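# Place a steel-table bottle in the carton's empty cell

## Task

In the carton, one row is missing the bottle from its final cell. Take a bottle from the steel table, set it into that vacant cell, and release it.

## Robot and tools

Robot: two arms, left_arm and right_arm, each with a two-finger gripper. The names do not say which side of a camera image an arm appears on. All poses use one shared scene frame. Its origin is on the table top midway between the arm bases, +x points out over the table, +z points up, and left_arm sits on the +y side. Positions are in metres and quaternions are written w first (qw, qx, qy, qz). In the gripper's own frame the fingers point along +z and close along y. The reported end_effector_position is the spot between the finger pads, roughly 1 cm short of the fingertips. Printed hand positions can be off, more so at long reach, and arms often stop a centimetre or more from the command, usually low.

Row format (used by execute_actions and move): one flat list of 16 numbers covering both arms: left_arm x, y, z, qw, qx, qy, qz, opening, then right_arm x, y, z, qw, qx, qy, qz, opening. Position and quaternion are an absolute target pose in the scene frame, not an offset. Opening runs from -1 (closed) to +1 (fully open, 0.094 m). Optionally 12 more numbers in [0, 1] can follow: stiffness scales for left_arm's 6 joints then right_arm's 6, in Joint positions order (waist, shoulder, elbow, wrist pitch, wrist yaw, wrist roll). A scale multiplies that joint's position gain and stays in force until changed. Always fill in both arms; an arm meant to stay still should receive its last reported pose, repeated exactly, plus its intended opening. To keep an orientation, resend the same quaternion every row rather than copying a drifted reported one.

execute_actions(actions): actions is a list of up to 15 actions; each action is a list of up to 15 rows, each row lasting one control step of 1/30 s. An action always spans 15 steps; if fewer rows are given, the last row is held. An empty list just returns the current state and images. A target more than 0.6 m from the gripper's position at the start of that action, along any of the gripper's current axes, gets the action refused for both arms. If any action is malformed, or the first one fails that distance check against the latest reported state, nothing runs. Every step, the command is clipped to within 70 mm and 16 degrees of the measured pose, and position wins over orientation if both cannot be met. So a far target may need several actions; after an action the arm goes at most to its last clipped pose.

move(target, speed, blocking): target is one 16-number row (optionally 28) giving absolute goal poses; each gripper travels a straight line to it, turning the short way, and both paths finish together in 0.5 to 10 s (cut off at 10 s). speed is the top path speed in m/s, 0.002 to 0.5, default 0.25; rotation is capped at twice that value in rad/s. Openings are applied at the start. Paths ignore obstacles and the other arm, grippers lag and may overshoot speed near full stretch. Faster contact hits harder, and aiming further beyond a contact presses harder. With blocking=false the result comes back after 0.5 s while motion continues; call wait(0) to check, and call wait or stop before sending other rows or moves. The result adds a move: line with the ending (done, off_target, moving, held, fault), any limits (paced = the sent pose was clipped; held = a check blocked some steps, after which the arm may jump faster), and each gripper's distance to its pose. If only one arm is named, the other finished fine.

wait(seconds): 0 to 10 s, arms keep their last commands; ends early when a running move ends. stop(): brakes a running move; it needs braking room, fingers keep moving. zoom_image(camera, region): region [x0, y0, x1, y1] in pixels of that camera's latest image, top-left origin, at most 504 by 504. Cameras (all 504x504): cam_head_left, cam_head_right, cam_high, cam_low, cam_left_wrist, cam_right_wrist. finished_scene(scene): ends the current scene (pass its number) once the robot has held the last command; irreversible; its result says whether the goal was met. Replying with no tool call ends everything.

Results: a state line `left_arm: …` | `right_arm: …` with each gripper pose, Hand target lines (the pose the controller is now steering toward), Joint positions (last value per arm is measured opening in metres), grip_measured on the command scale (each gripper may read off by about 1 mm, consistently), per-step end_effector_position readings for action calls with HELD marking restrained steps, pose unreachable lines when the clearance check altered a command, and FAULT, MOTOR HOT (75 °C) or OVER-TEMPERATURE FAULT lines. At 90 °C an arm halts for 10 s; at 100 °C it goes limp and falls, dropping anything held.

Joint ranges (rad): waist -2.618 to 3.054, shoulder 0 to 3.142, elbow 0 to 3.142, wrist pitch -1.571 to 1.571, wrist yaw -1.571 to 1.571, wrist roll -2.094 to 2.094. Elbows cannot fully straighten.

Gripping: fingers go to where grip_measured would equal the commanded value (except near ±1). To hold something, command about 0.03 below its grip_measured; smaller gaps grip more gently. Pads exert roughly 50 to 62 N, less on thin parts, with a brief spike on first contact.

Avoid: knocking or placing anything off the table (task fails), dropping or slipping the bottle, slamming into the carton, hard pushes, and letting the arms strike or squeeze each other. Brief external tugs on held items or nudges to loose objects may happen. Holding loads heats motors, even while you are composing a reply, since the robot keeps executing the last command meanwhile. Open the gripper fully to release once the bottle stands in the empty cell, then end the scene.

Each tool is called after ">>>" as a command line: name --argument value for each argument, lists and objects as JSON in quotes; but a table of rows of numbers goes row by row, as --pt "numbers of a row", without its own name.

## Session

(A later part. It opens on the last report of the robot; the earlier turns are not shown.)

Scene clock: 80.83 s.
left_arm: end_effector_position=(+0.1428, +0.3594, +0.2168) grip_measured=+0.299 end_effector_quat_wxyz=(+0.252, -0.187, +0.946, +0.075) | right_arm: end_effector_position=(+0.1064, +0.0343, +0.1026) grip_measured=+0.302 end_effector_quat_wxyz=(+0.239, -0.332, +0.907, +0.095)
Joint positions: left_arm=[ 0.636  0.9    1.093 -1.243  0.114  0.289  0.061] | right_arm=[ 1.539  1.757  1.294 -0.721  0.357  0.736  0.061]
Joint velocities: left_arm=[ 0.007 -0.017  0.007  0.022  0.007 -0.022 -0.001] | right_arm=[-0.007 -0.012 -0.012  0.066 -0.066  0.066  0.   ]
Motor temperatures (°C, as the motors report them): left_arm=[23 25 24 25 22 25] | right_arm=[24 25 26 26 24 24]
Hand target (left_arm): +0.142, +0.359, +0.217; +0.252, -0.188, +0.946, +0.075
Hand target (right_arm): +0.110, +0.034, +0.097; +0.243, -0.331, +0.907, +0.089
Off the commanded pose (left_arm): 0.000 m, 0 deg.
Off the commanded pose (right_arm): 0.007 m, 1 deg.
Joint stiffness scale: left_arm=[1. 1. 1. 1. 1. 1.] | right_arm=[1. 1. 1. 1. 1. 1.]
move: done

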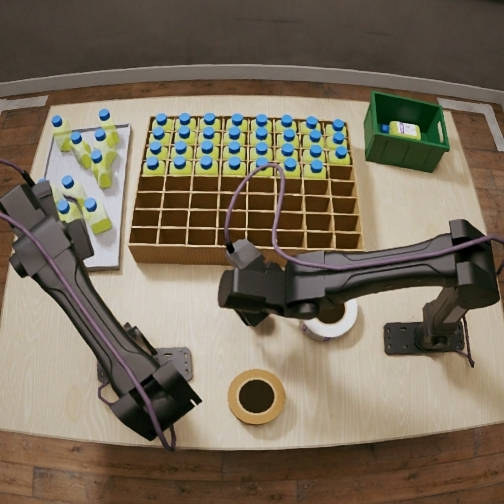

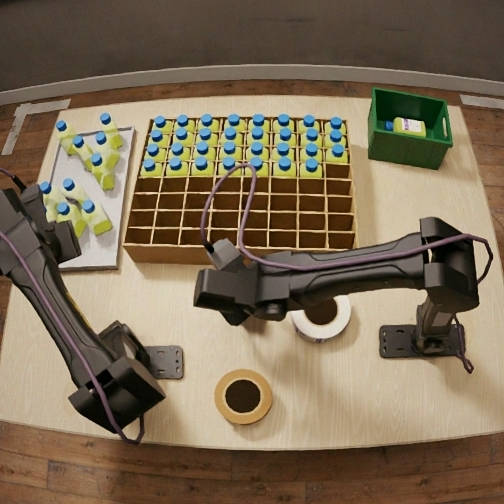

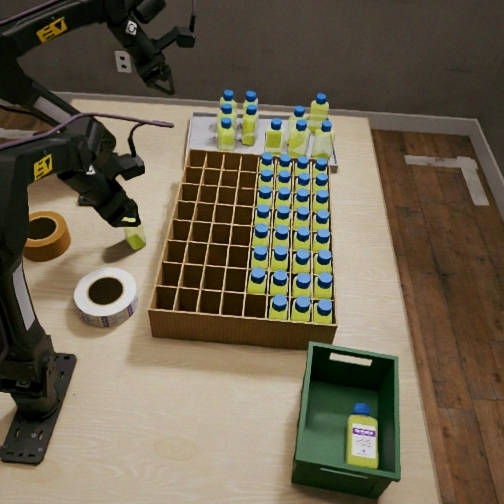

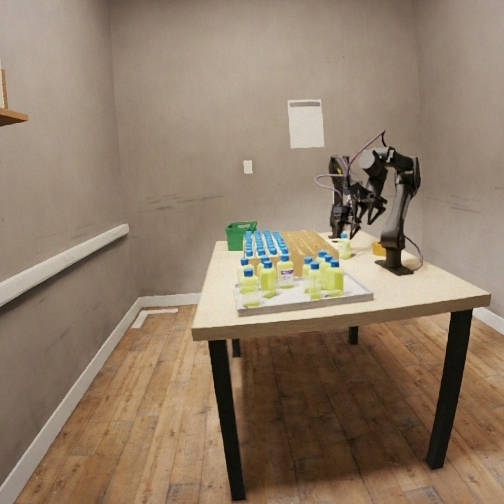

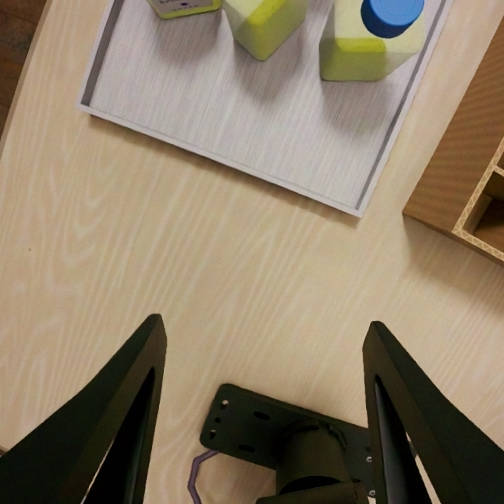

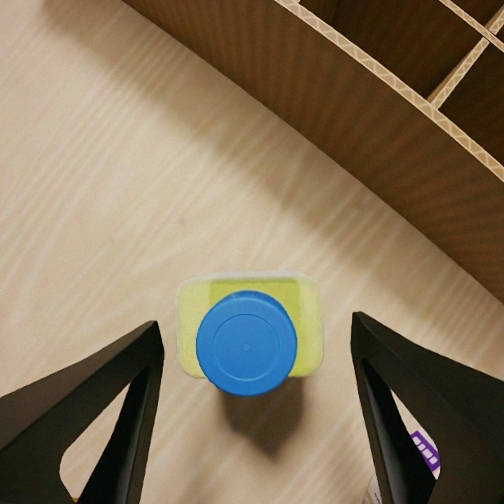

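>>> move --target '[0.1425, 0.3595, 0.2167, 0.252, -0.188, 0.946, 0.075, 0.3, 0.1095, 0.033, 0.097, 0.2431, -0.3312, 0.9074, 0.0887, -0.49]' --speed 0.05

Scene clock: 82.10 s.
left_arm: end_effector_position=(+0.1428, +0.3594, +0.2168) grip_measured=+0.299 end_effector_quat_wxyz=(+0.252, -0.187, +0.946, +0.075) | right_arm: end_effector_position=(+0.1078, +0.0403, +0.1107) grip_measured=-0.467 end_effector_quat_wxyz=(+0.250, -0.327, +0.905, +0.109)
Joint positions: left_arm=[ 0.636  0.9    1.093 -1.243  0.114  0.289  0.061] | right_arm=[ 1.54   1.747  1.3   -0.7    0.366  0.736  0.025]
Joint velocities: left_arm=[ 0.007 -0.007 -0.002  0.037  0.022  0.007  0.   ] | right_arm=[-0.002 -0.007 -0.022 -0.022 -0.095  0.11  -0.001]
Motor temperatures (°C, as the motors report them): left_arm=[23 25 24 26 22 25] | right_arm=[24 25 26 26 24 24]
Hand target (left_arm): +0.142, +0.359, +0.217; +0.252, -0.188, +0.946, +0.075
Hand target (right_arm): +0.109, +0.033, +0.097; +0.243, -0.331, +0.907, +0.089
Off the commanded pose (left_arm): 0.000 m, 0 deg.
Off the commanded pose (right_arm): 0.016 m, 3 deg.
Joint stiffness scale: left_arm=[1. 1. 1. 1. 1. 1.] | right_arm=[1. 1. 1. 1. 1. 1.]
move: off_target (right_arm)

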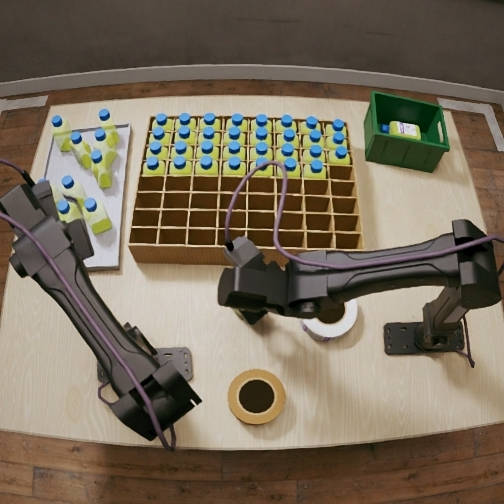

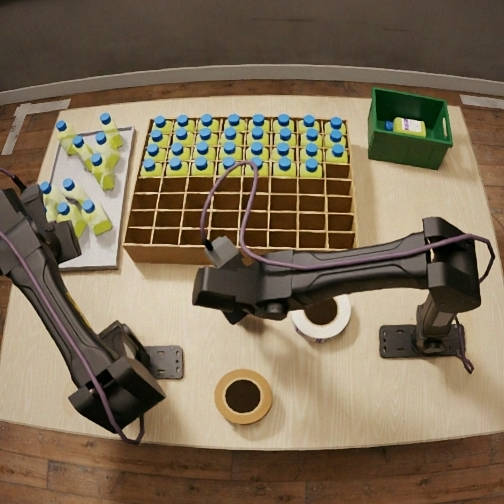

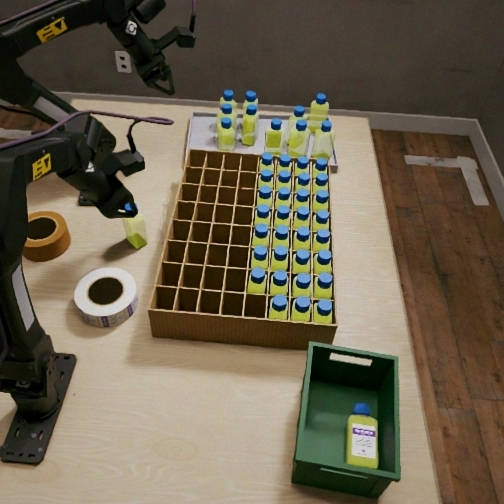

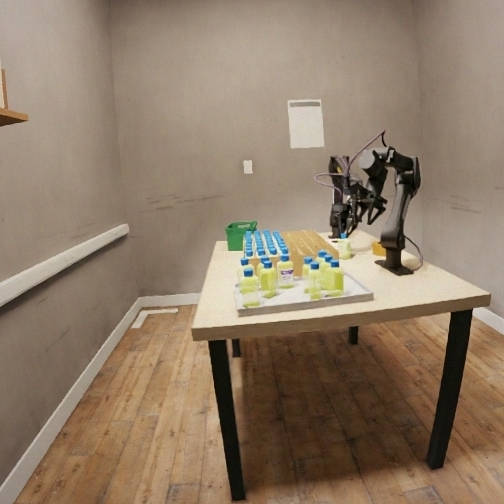

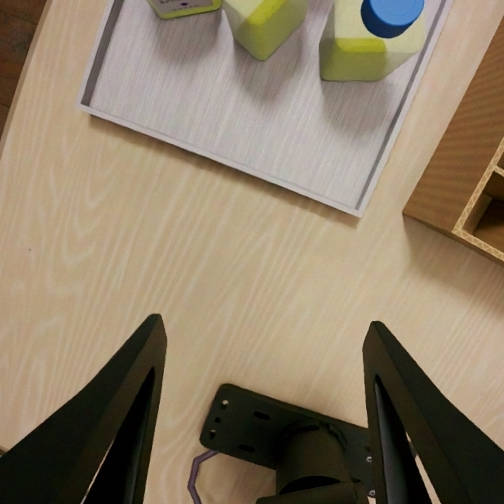

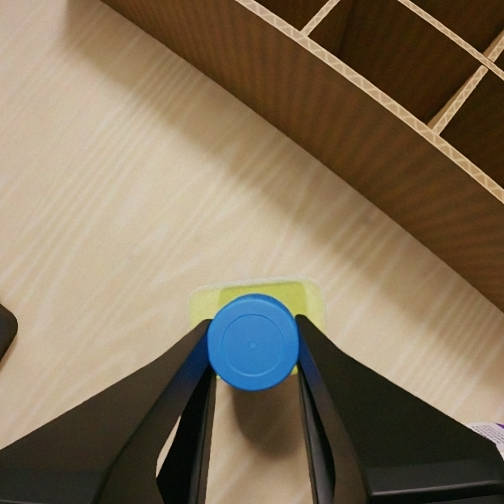

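>>> move --target '[0.1425, 0.3595, 0.2167, 0.252, -0.188, 0.946, 0.075, 0.3, 0.1078, 0.0403, 0.19, 0.250, -0.327, 0.905, 0.109, -0.5]' --speed 0.12

>>> move --target '[0.1425, 0.3595, 0.2167, 0.252, -0.188, 0.946, 0.075, 0.3, 0.16, -0.02, 0.24, 0.262, -0.17, 0.945, 0.065, -0.5]' --speed 0.15

>>> move --target '[0.1425, 0.3595, 0.2167, 0.252, -0.188, 0.946, 0.075, 0.3, 0.379, -0.188, 0.24, 0.2722, 0.0031, 0.9623, 0.0167, -0.5]' --speed 0.2

Scene clock: 86.27 s.
left_arm: end_effector_position=(+0.1428, +0.3594, +0.2168) grip_measured=+0.299 end_effector_quat_wxyz=(+0.252, -0.187, +0.946, +0.075) | right_arm: end_effector_position=(+0.1062, +0.0370, +0.1716) grip_measured=-0.467 end_effector_quat_wxyz=(+0.238, -0.333, +0.907, +0.093)
Joint positions: left_arm=[ 0.636  0.9    1.093 -1.243  0.114  0.289  0.061] | right_arm=[ 1.54   1.747  1.559 -0.999  0.357  0.736  0.025]
Joint velocities: left_arm=[-0.017  0.002  0.012  0.037 -0.022  0.066 -0.   ] | right_arm=[-0.012 -0.012 -0.002  0.022  0.022  0.051 -0.   ]
Motor temperatures (°C, as the motors report them): left_arm=[23 25 24 26 22 25] | right_arm=[24 25 26 26 24 24]
Hand target (left_arm): +0.142, +0.359, +0.217; +0.252, -0.188, +0.946, +0.075
Hand target (right_arm): +0.108, +0.038, +0.190; +0.250, -0.327, +0.905, +0.109
Off the commanded pose (left_arm): 0.000 m, 0 deg.
Off the commanded pose (right_arm): 0.019 m, 2 deg.
Joint stiffness scale: left_arm=[1. 1. 1. 1. 1. 1.] | right_arm=[1. 1. 1. 1. 1. 1.]
move: off_target (right_arm)

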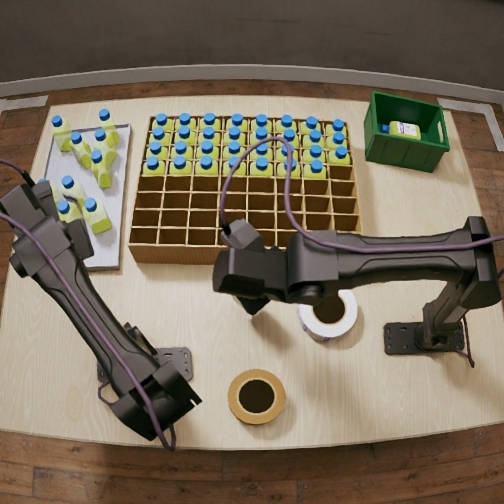

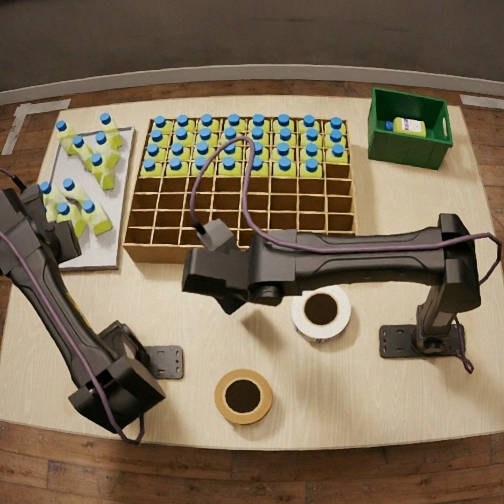

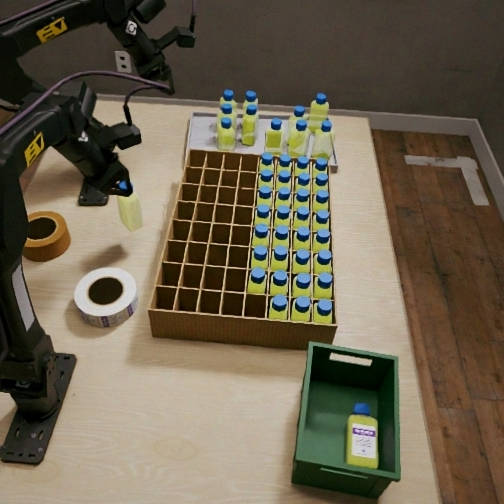

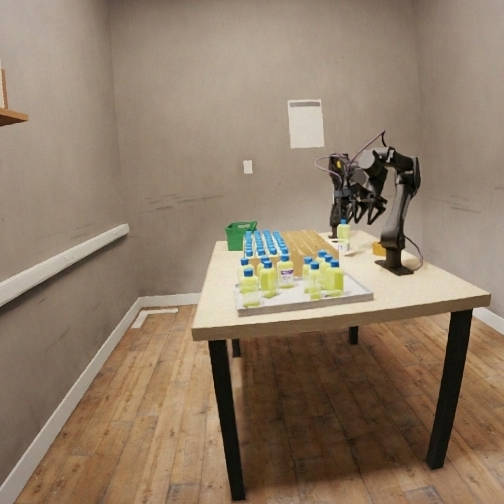

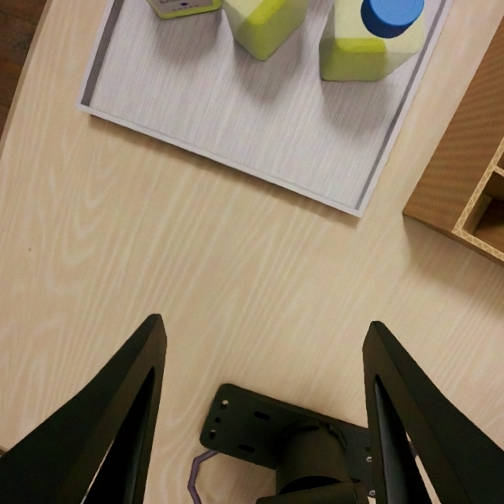

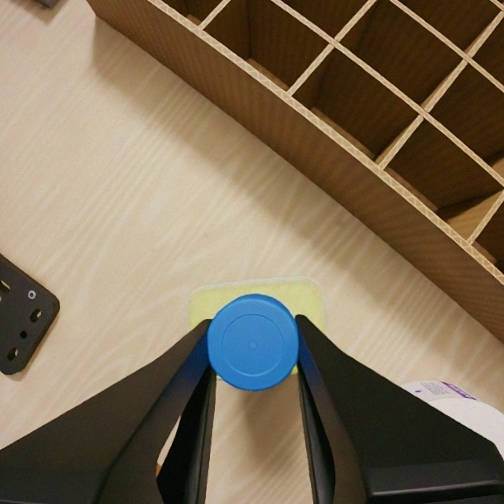

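Scene clock: 87.97 s.
left_arm: end_effector_position=(+0.1428, +0.3594, +0.2168) grip_measured=+0.299 end_effector_quat_wxyz=(+0.252, -0.187, +0.946, +0.075) | right_arm: end_effector_position=(+0.1532, -0.0178, +0.2184) grip_measured=-0.467 end_effector_quat_wxyz=(+0.243, -0.185, +0.951, +0.052)
Joint positions: left_arm=[ 0.636  0.9    1.093 -1.243  0.114  0.289  0.061] | right_arm=[ 1.428  1.699  1.705 -1.285  0.416  0.952  0.025]
Joint velocities: left_arm=[-0.017 -0.002 -0.007 -0.037 -0.051  0.081 -0.001] | right_arm=[-0.002 -0.002  0.007 -0.022 -0.007  0.007 -0.001]
Motor temperatures (°C, as the motors report them): left_arm=[23 24 24 26 22 25] | right_arm=[24 26 26 26 24 24]
Hand target (left_arm): +0.142, +0.359, +0.217; +0.252, -0.188, +0.946, +0.075
Hand target (right_arm): +0.160, -0.022, +0.239; +0.264, -0.170, +0.947, +0.066
Off the commanded pose (left_arm): 0.000 m, 0 deg.
Off the commanded pose (right_arm): 0.023 m, 3 deg.
Joint stiffness scale: left_arm=[1. 1. 1. 1. 1. 1.] | right_arm=[1. 1. 1. 1. 1. 1.]
move: off_target (right_arm)

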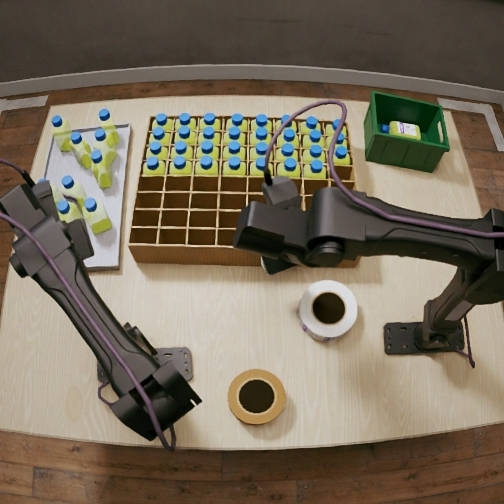

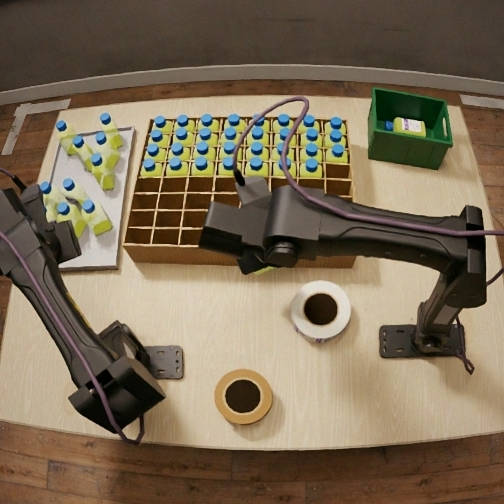

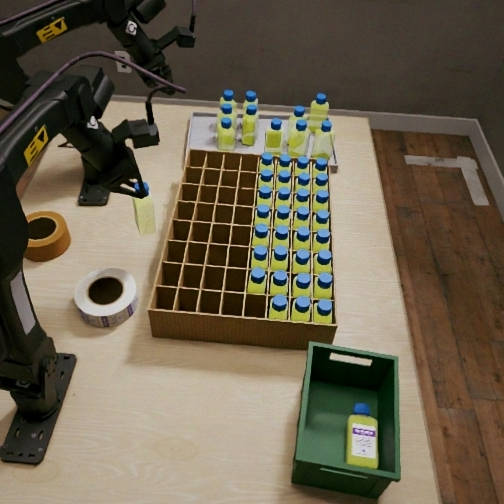

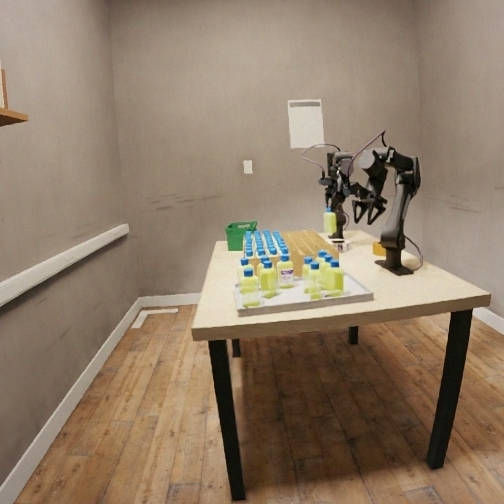

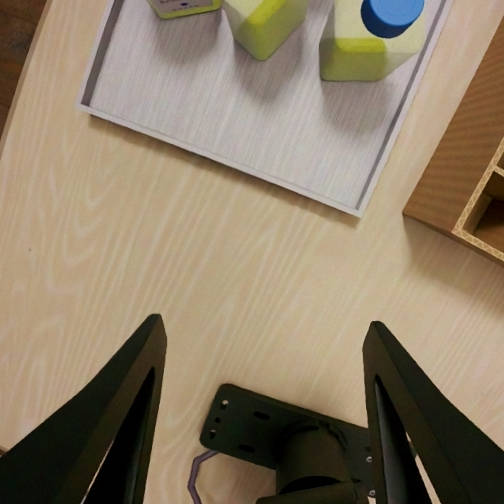

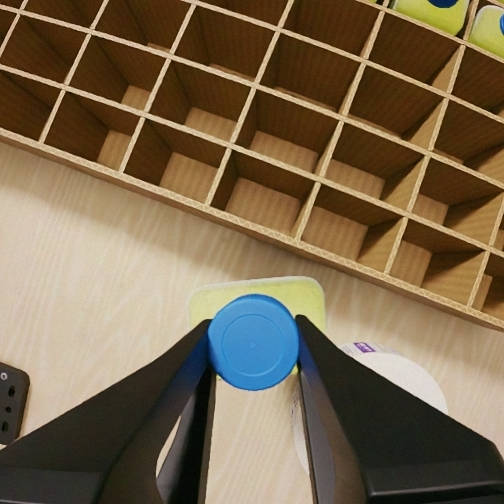

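Scene clock: 89.90 s.
left_arm: end_effector_position=(+0.1428, +0.3594, +0.2168) grip_measured=+0.299 end_effector_quat_wxyz=(+0.252, -0.187, +0.946, +0.075) | right_arm: end_effector_position=(+0.3717, -0.1956, +0.2295) grip_measured=-0.467 end_effector_quat_wxyz=(+0.264, +0.002, +0.964, +0.003)
Joint positions: left_arm=[ 0.636  0.9    1.093 -1.243  0.114  0.289  0.061] | right_arm=[ 0.602  1.629  1.643 -1.121  0.275  0.51   0.025]
Joint velocities: left_arm=[ 0.007 -0.012 -0.022 -0.007  0.037 -0.022  0.001] | right_arm=[-0.022  0.002 -0.022 -0.037  0.051 -0.022 -0.001]
Motor temperatures (°C, as the motors report them): left_arm=[23 24 24 26 22 25] | right_arm=[24 26 26 26 24 24]
Hand target (left_arm): +0.142, +0.359, +0.217; +0.252, -0.188, +0.946, +0.075
Hand target (right_arm): +0.380, -0.190, +0.242; +0.284, +0.001, +0.959, +0.014
Off the commanded pose (left_arm): 0.000 m, 0 deg.
Off the commanded pose (right_arm): 0.015 m, 2 deg.
Joint stiffness scale: left_arm=[1. 1. 1. 1. 1. 1.] | right_arm=[1. 1. 1. 1. 1. 1.]
move: off_target (right_arm)

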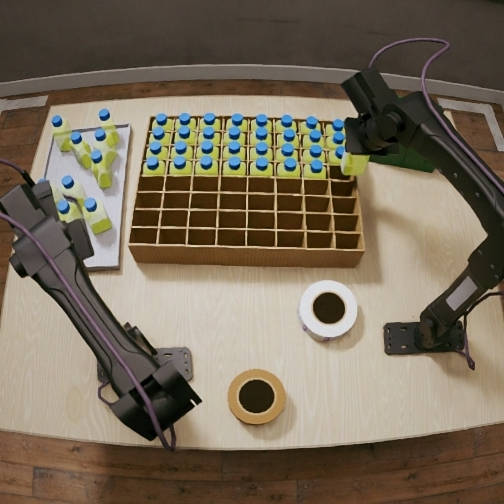

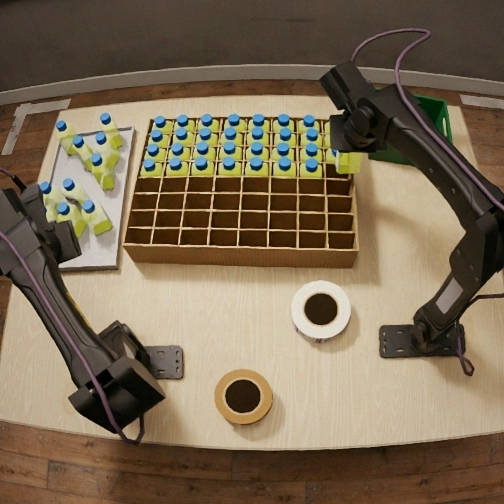

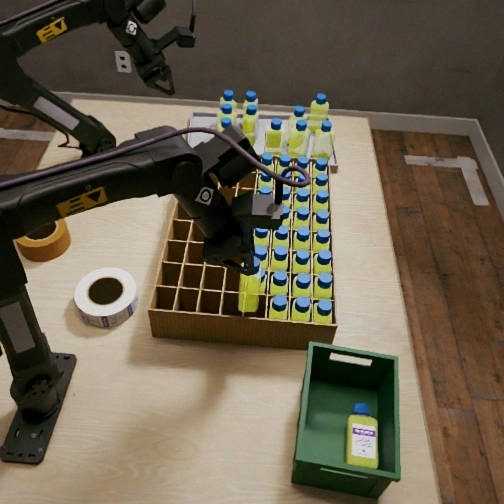

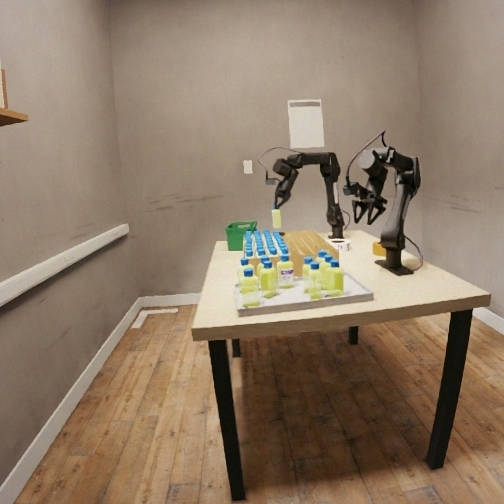

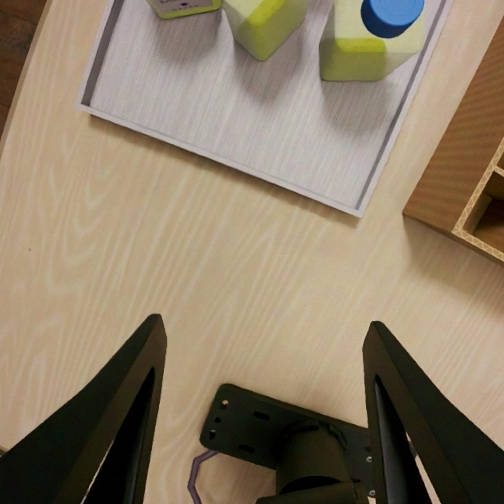

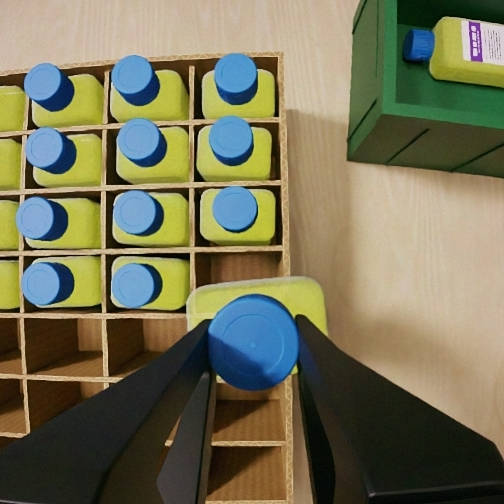

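>>> zoom_image --camera "cam_right_wrist" --region '[100, 170, 350, 400]'

>>> zoom_image --camera "cam_high" --region '[190, 220, 350, 350]'

>>> zoom_image --camera "cam_low" --region '[220, 170, 340, 260]'

Region (100, 170, 350, 400) of cam_right_wrist's 504x504 image, scaled by 2.016, with more detail than that image has; it fills the top 464 rows of this view, and the rest is white.

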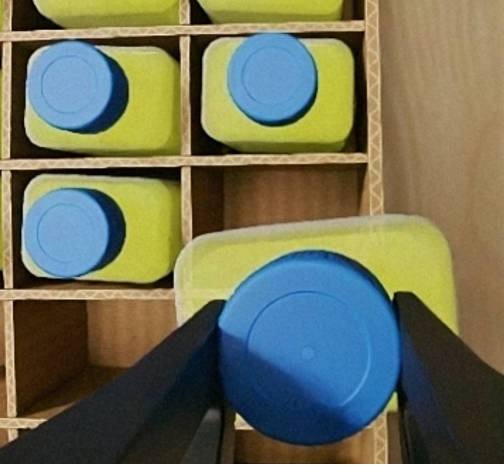

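Region (190, 220, 350, 350) of cam_high's 504x504 image, scaled by 3.150, with more detail than that image has; it fills the top 410 rows of this view, and the rest is white.

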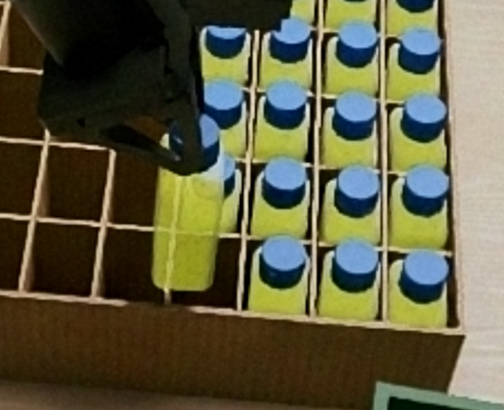

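Region (220, 170, 340, 260) of cam_low's 504x504 image, scaled by 4.200, with more detail than that image has; it fills the top 378 rows of this view, and the rest is white.

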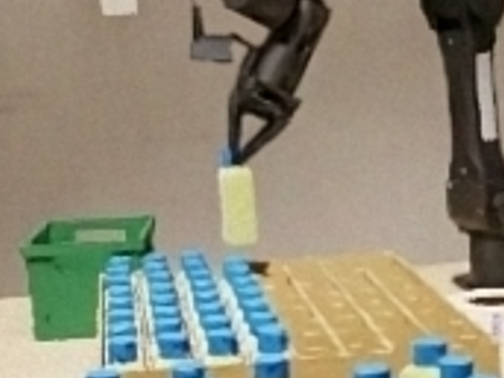

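>>> move --target '[0.1425, 0.3595, 0.2167, 0.252, -0.188, 0.946, 0.075, 0.3, 0.384, -0.181, 0.222, 0.2963, 0.0389, 0.9543, 0.0056, -0.5]' --speed 0.05

Scene clock: 95.53 s.
left_arm: end_effector_position=(+0.1428, +0.3594, +0.2168) grip_measured=+0.299 end_effector_quat_wxyz=(+0.252, -0.187, +0.946, +0.075) | right_arm: end_effector_position=(+0.3799, -0.1816, +0.2242) grip_measured=-0.467 end_effector_quat_wxyz=(+0.285, +0.034, +0.958, +0.012)
Joint positions: left_arm=[ 0.636  0.9    1.093 -1.243  0.114  0.289  0.061] | right_arm=[ 0.636  1.647  1.621 -1.05   0.313  0.598  0.025]
Joint velocities: left_arm=[-0.007 -0.002 -0.002  0.022  0.051  0.022  0.001] | right_arm=[-0.012 -0.007 -0.002  0.037  0.037 -0.037  0.   ]
Motor temperatures (°C, as the motors report them): left_arm=[23 24 24 26 22 25] | right_arm=[24 26 26 27 24 24]
Hand target (left_arm): +0.142, +0.359, +0.217; +0.252, -0.188, +0.946, +0.075
Hand target (right_arm): +0.384, -0.181, +0.222; +0.296, +0.039, +0.955, +0.006
Off the commanded pose (left_arm): 0.000 m, 0 deg.
Off the commanded pose (right_arm): 0.005 m, 2 deg.
Joint stiffness scale: left_arm=[1. 1. 1. 1. 1. 1.] | right_arm=[1. 1. 1. 1. 1. 1.]
move: done

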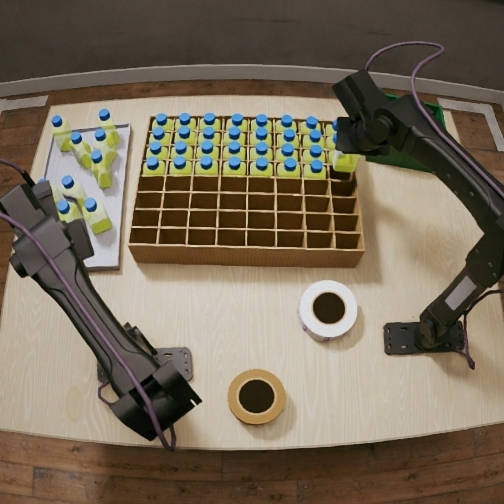

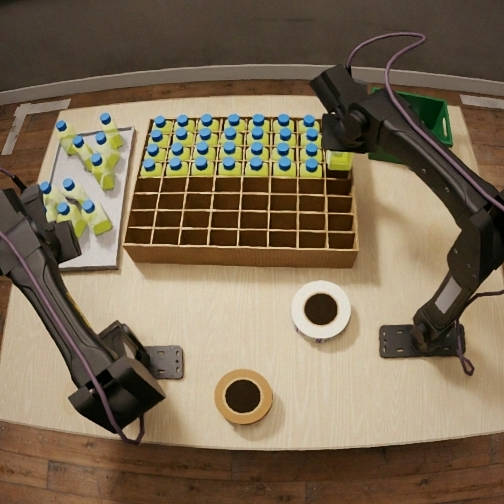

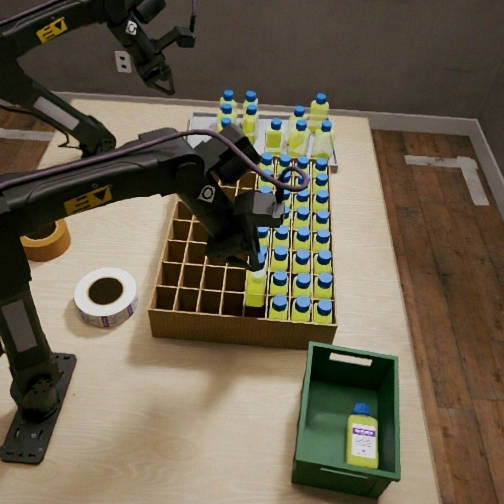

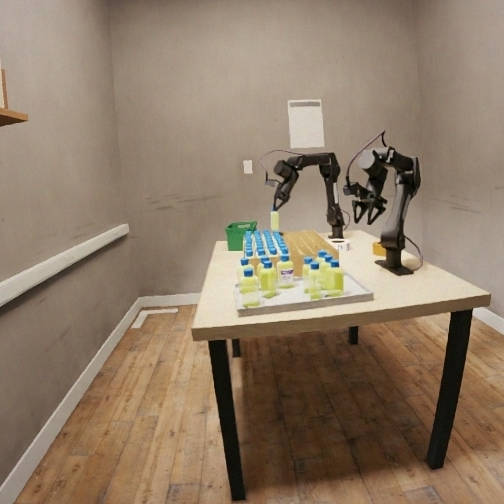

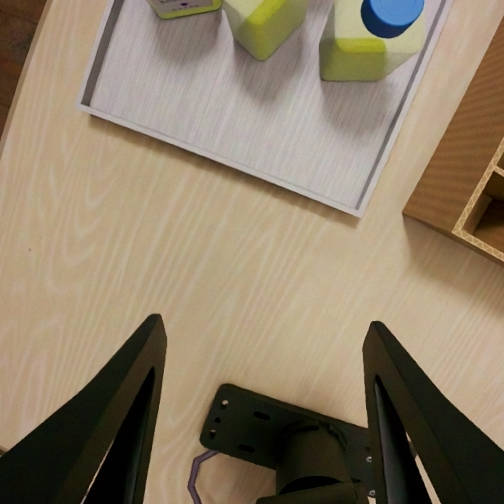

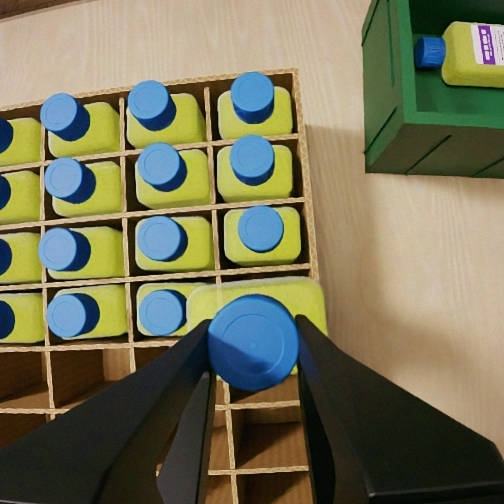

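>>> zoom_image --camera "cam_right_wrist" --region '[110, 190, 360, 420]'

>>> zoom_image --camera "cam_high" --region '[190, 220, 350, 350]'

>>> zoom_image --camera "cam_head_right" --region '[280, 110, 400, 210]'

Region (110, 190, 360, 420) of cam_right_wrist's 504x504 image, scaled by 2.016, with more detail than that image has; it fills the top 464 rows of this view, and the rest is white.

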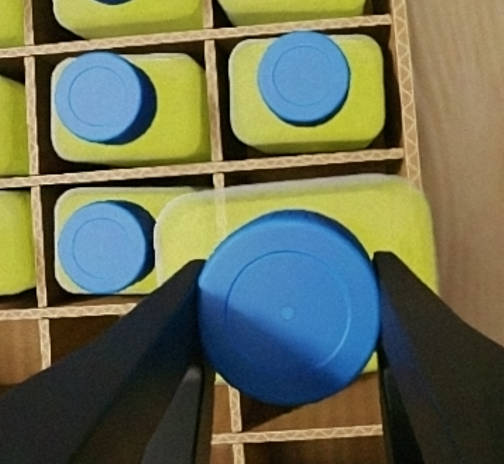

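Region (190, 220, 350, 350) of cam_high's 504x504 image, scaled by 3.150, with more detail than that image has; it fills the top 410 rows of this view, and the rest is white.

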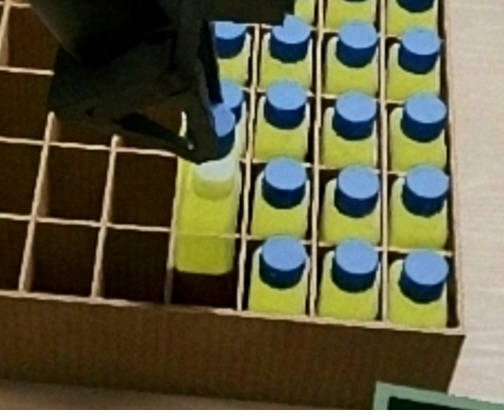

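Region (280, 110, 400, 210) of cam_head_right's 504x504 image, scaled by 4.200, with more detail than that image has.

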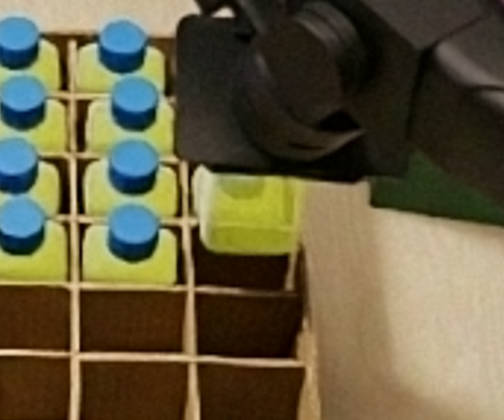

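>>> move --target '[0.1425, 0.3595, 0.2167, 0.252, -0.188, 0.946, 0.075, 0.3, 0.385, -0.193, 0.218, 0.2963, 0.0389, 0.9543, 0.0056, -0.5]' --speed 0.03

Scene clock: 97.73 s.
left_arm: end_effector_position=(+0.1428, +0.3594, +0.2168) grip_measured=+0.299 end_effector_quat_wxyz=(+0.252, -0.187, +0.946, +0.075) | right_arm: end_effector_position=(+0.3802, -0.1899, +0.2072) grip_measured=-0.467 end_effector_quat_wxyz=(+0.274, +0.034, +0.961, -0.000)
Joint positions: left_arm=[ 0.636  0.9    1.093 -1.243  0.114  0.289  0.061] | right_arm=[ 0.619  1.647  1.565 -1.022  0.313  0.584  0.025]
Joint velocities: left_arm=[ 0.002 -0.002 -0.002 -0.037  0.007 -0.022  0.   ] | right_arm=[ 0.002 -0.007  0.032  0.007  0.007 -0.051 -0.002]
Motor temperatures (°C, as the motors report them): left_arm=[23 24 24 26 22 25] | right_arm=[24 26 26 27 24 24]
Hand target (left_arm): +0.142, +0.359, +0.217; +0.252, -0.188, +0.946, +0.075
Hand target (right_arm): +0.385, -0.193, +0.218; +0.296, +0.039, +0.954, +0.005
Off the commanded pose (left_arm): 0.000 m, 0 deg.
Off the commanded pose (right_arm): 0.012 m, 3 deg.
Joint stiffness scale: left_arm=[1. 1. 1. 1. 1. 1.] | right_arm=[1. 1. 1. 1. 1. 1.]
move: off_target (right_arm)

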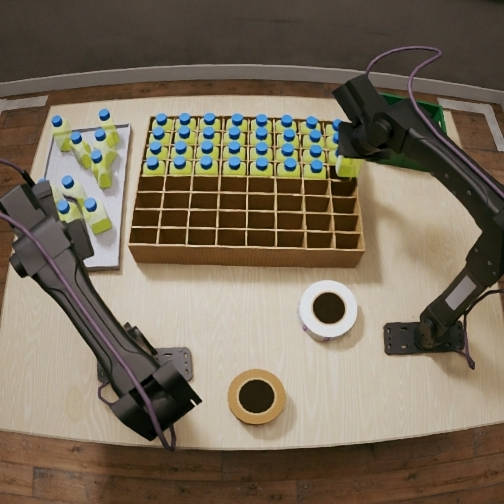

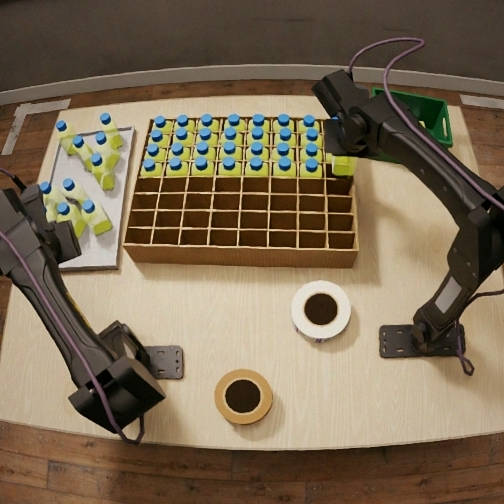

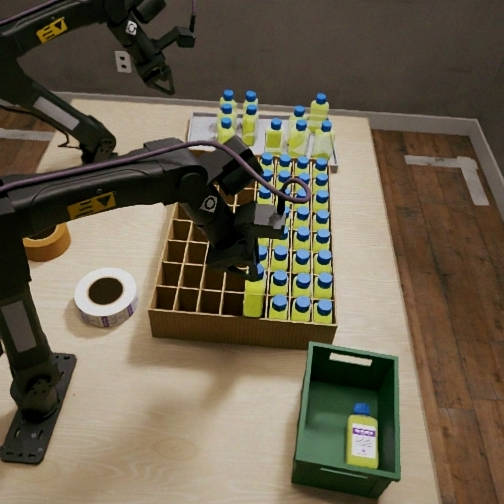

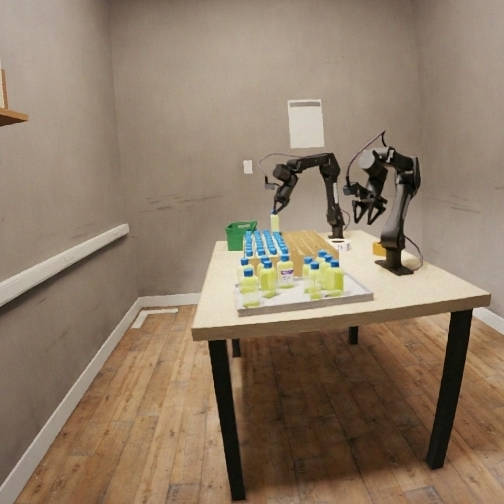

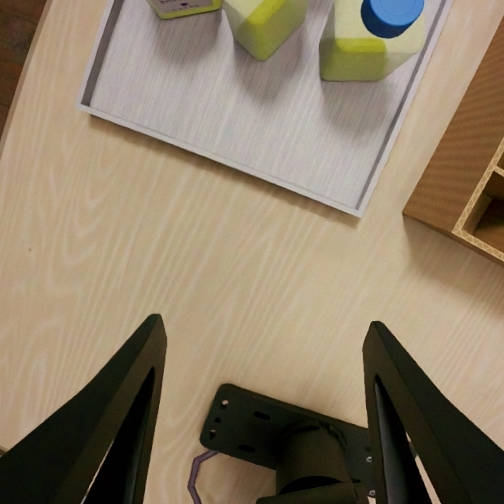

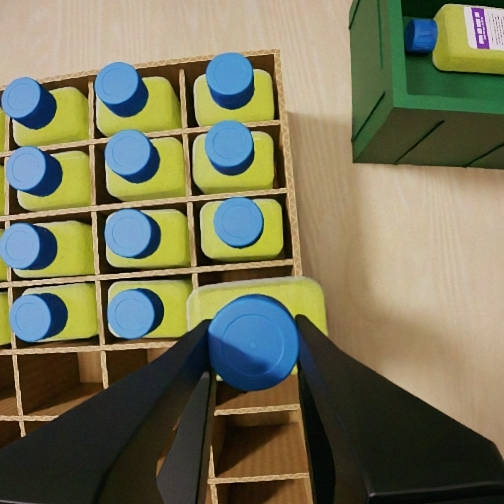

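>>> zoom_image --camera "cam_right_wrist" --region '[90, 190, 340, 420]'

>>> zoom_image --camera "cam_high" --region '[190, 220, 350, 350]'

>>> zoom_image --camera "cam_head_right" --region '[280, 110, 400, 210]'

Region (90, 190, 340, 420) of cam_right_wrist's 504x504 image, scaled by 2.016, with more detail than that image has; it fills the top 464 rows of this view, and the rest is white.

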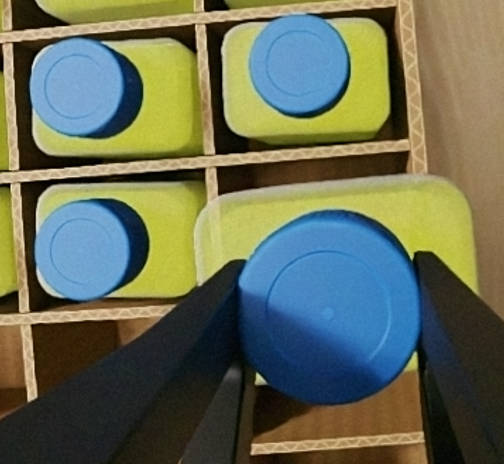

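Region (190, 220, 350, 350) of cam_high's 504x504 image, scaled by 3.150, with more detail than that image has; it fills the top 410 rows of this view, and the rest is white.

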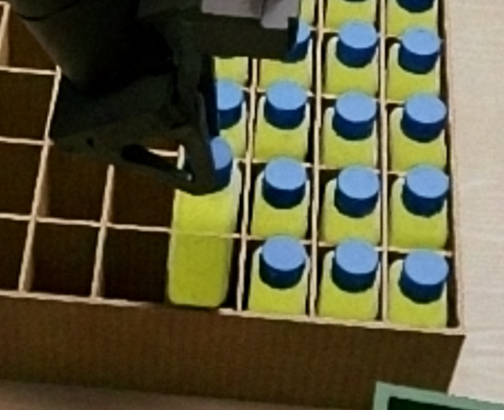

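Region (280, 110, 400, 210) of cam_head_right's 504x504 image, scaled by 4.200, with more detail than that image has.

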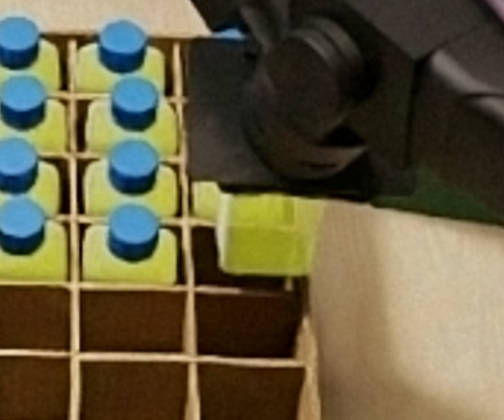

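>>> move --target '[0.1425, 0.3595, 0.2167, 0.252, -0.188, 0.946, 0.075, 0.3, 0.385, -0.183, 0.226, 0.3088, 0.0388, 0.9504, 0.0051, -0.5]' --speed 0.03

Scene clock: 103.93 s.
left_arm: end_effector_position=(+0.1428, +0.3594, +0.2168) grip_measured=+0.299 end_effector_quat_wxyz=(+0.252, -0.187, +0.946, +0.075) | right_arm: end_effector_position=(+0.3789, -0.1852, +0.2084) grip_measured=-0.467 end_effector_quat_wxyz=(+0.279, +0.031, +0.960, -0.001)
Joint positions: left_arm=[ 0.636  0.9    1.093 -1.243  0.114  0.289  0.061] | right_arm=[ 0.637  1.647  1.565 -1.018  0.328  0.592  0.025]
Joint velocities: left_arm=[-0.007 -0.007  0.022  0.066 -0.022  0.007 -0.001] | right_arm=[-0.007 -0.012 -0.022  0.037  0.051  0.051 -0.001]
Motor temperatures (°C, as the motors report them): left_arm=[23 24 24 27 22 25] | right_arm=[24 26 26 27 24 24]
Hand target (left_arm): +0.142, +0.359, +0.217; +0.252, -0.188, +0.946, +0.075
Hand target (right_arm): +0.384, -0.184, +0.226; +0.308, +0.039, +0.951, +0.006
Off the commanded pose (left_arm): 0.000 m, 0 deg.
Off the commanded pose (right_arm): 0.019 m, 4 deg.
Joint stiffness scale: left_arm=[1. 1. 1. 1. 1. 1.] | right_arm=[1. 1. 1. 1. 1. 1.]
move: off_target (right_arm)

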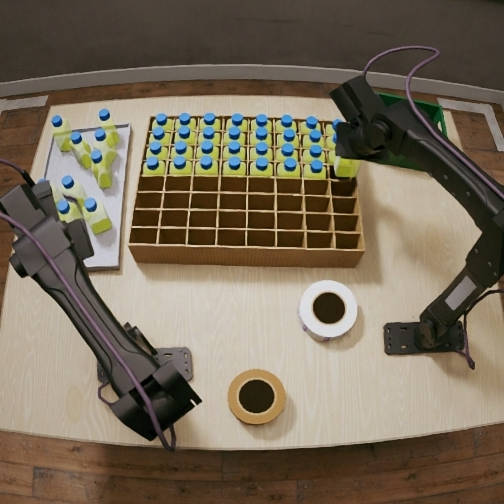

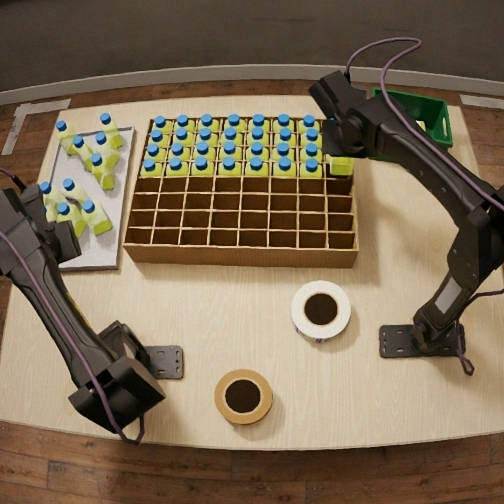

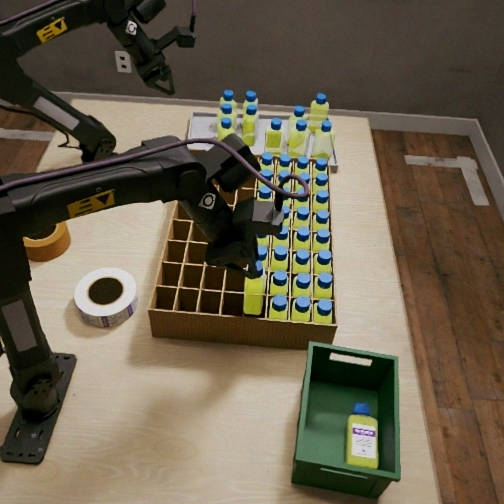

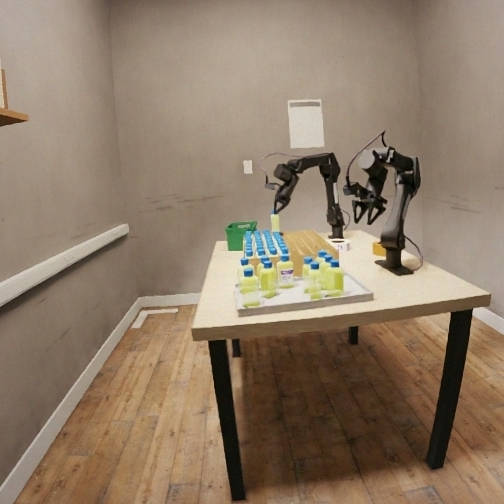

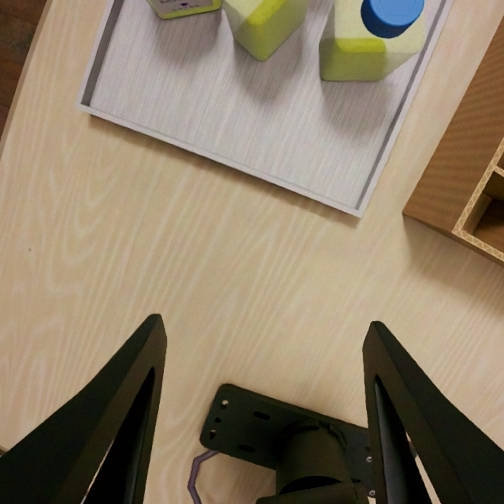

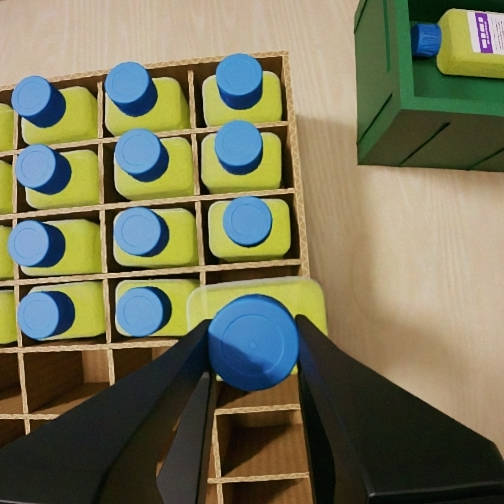

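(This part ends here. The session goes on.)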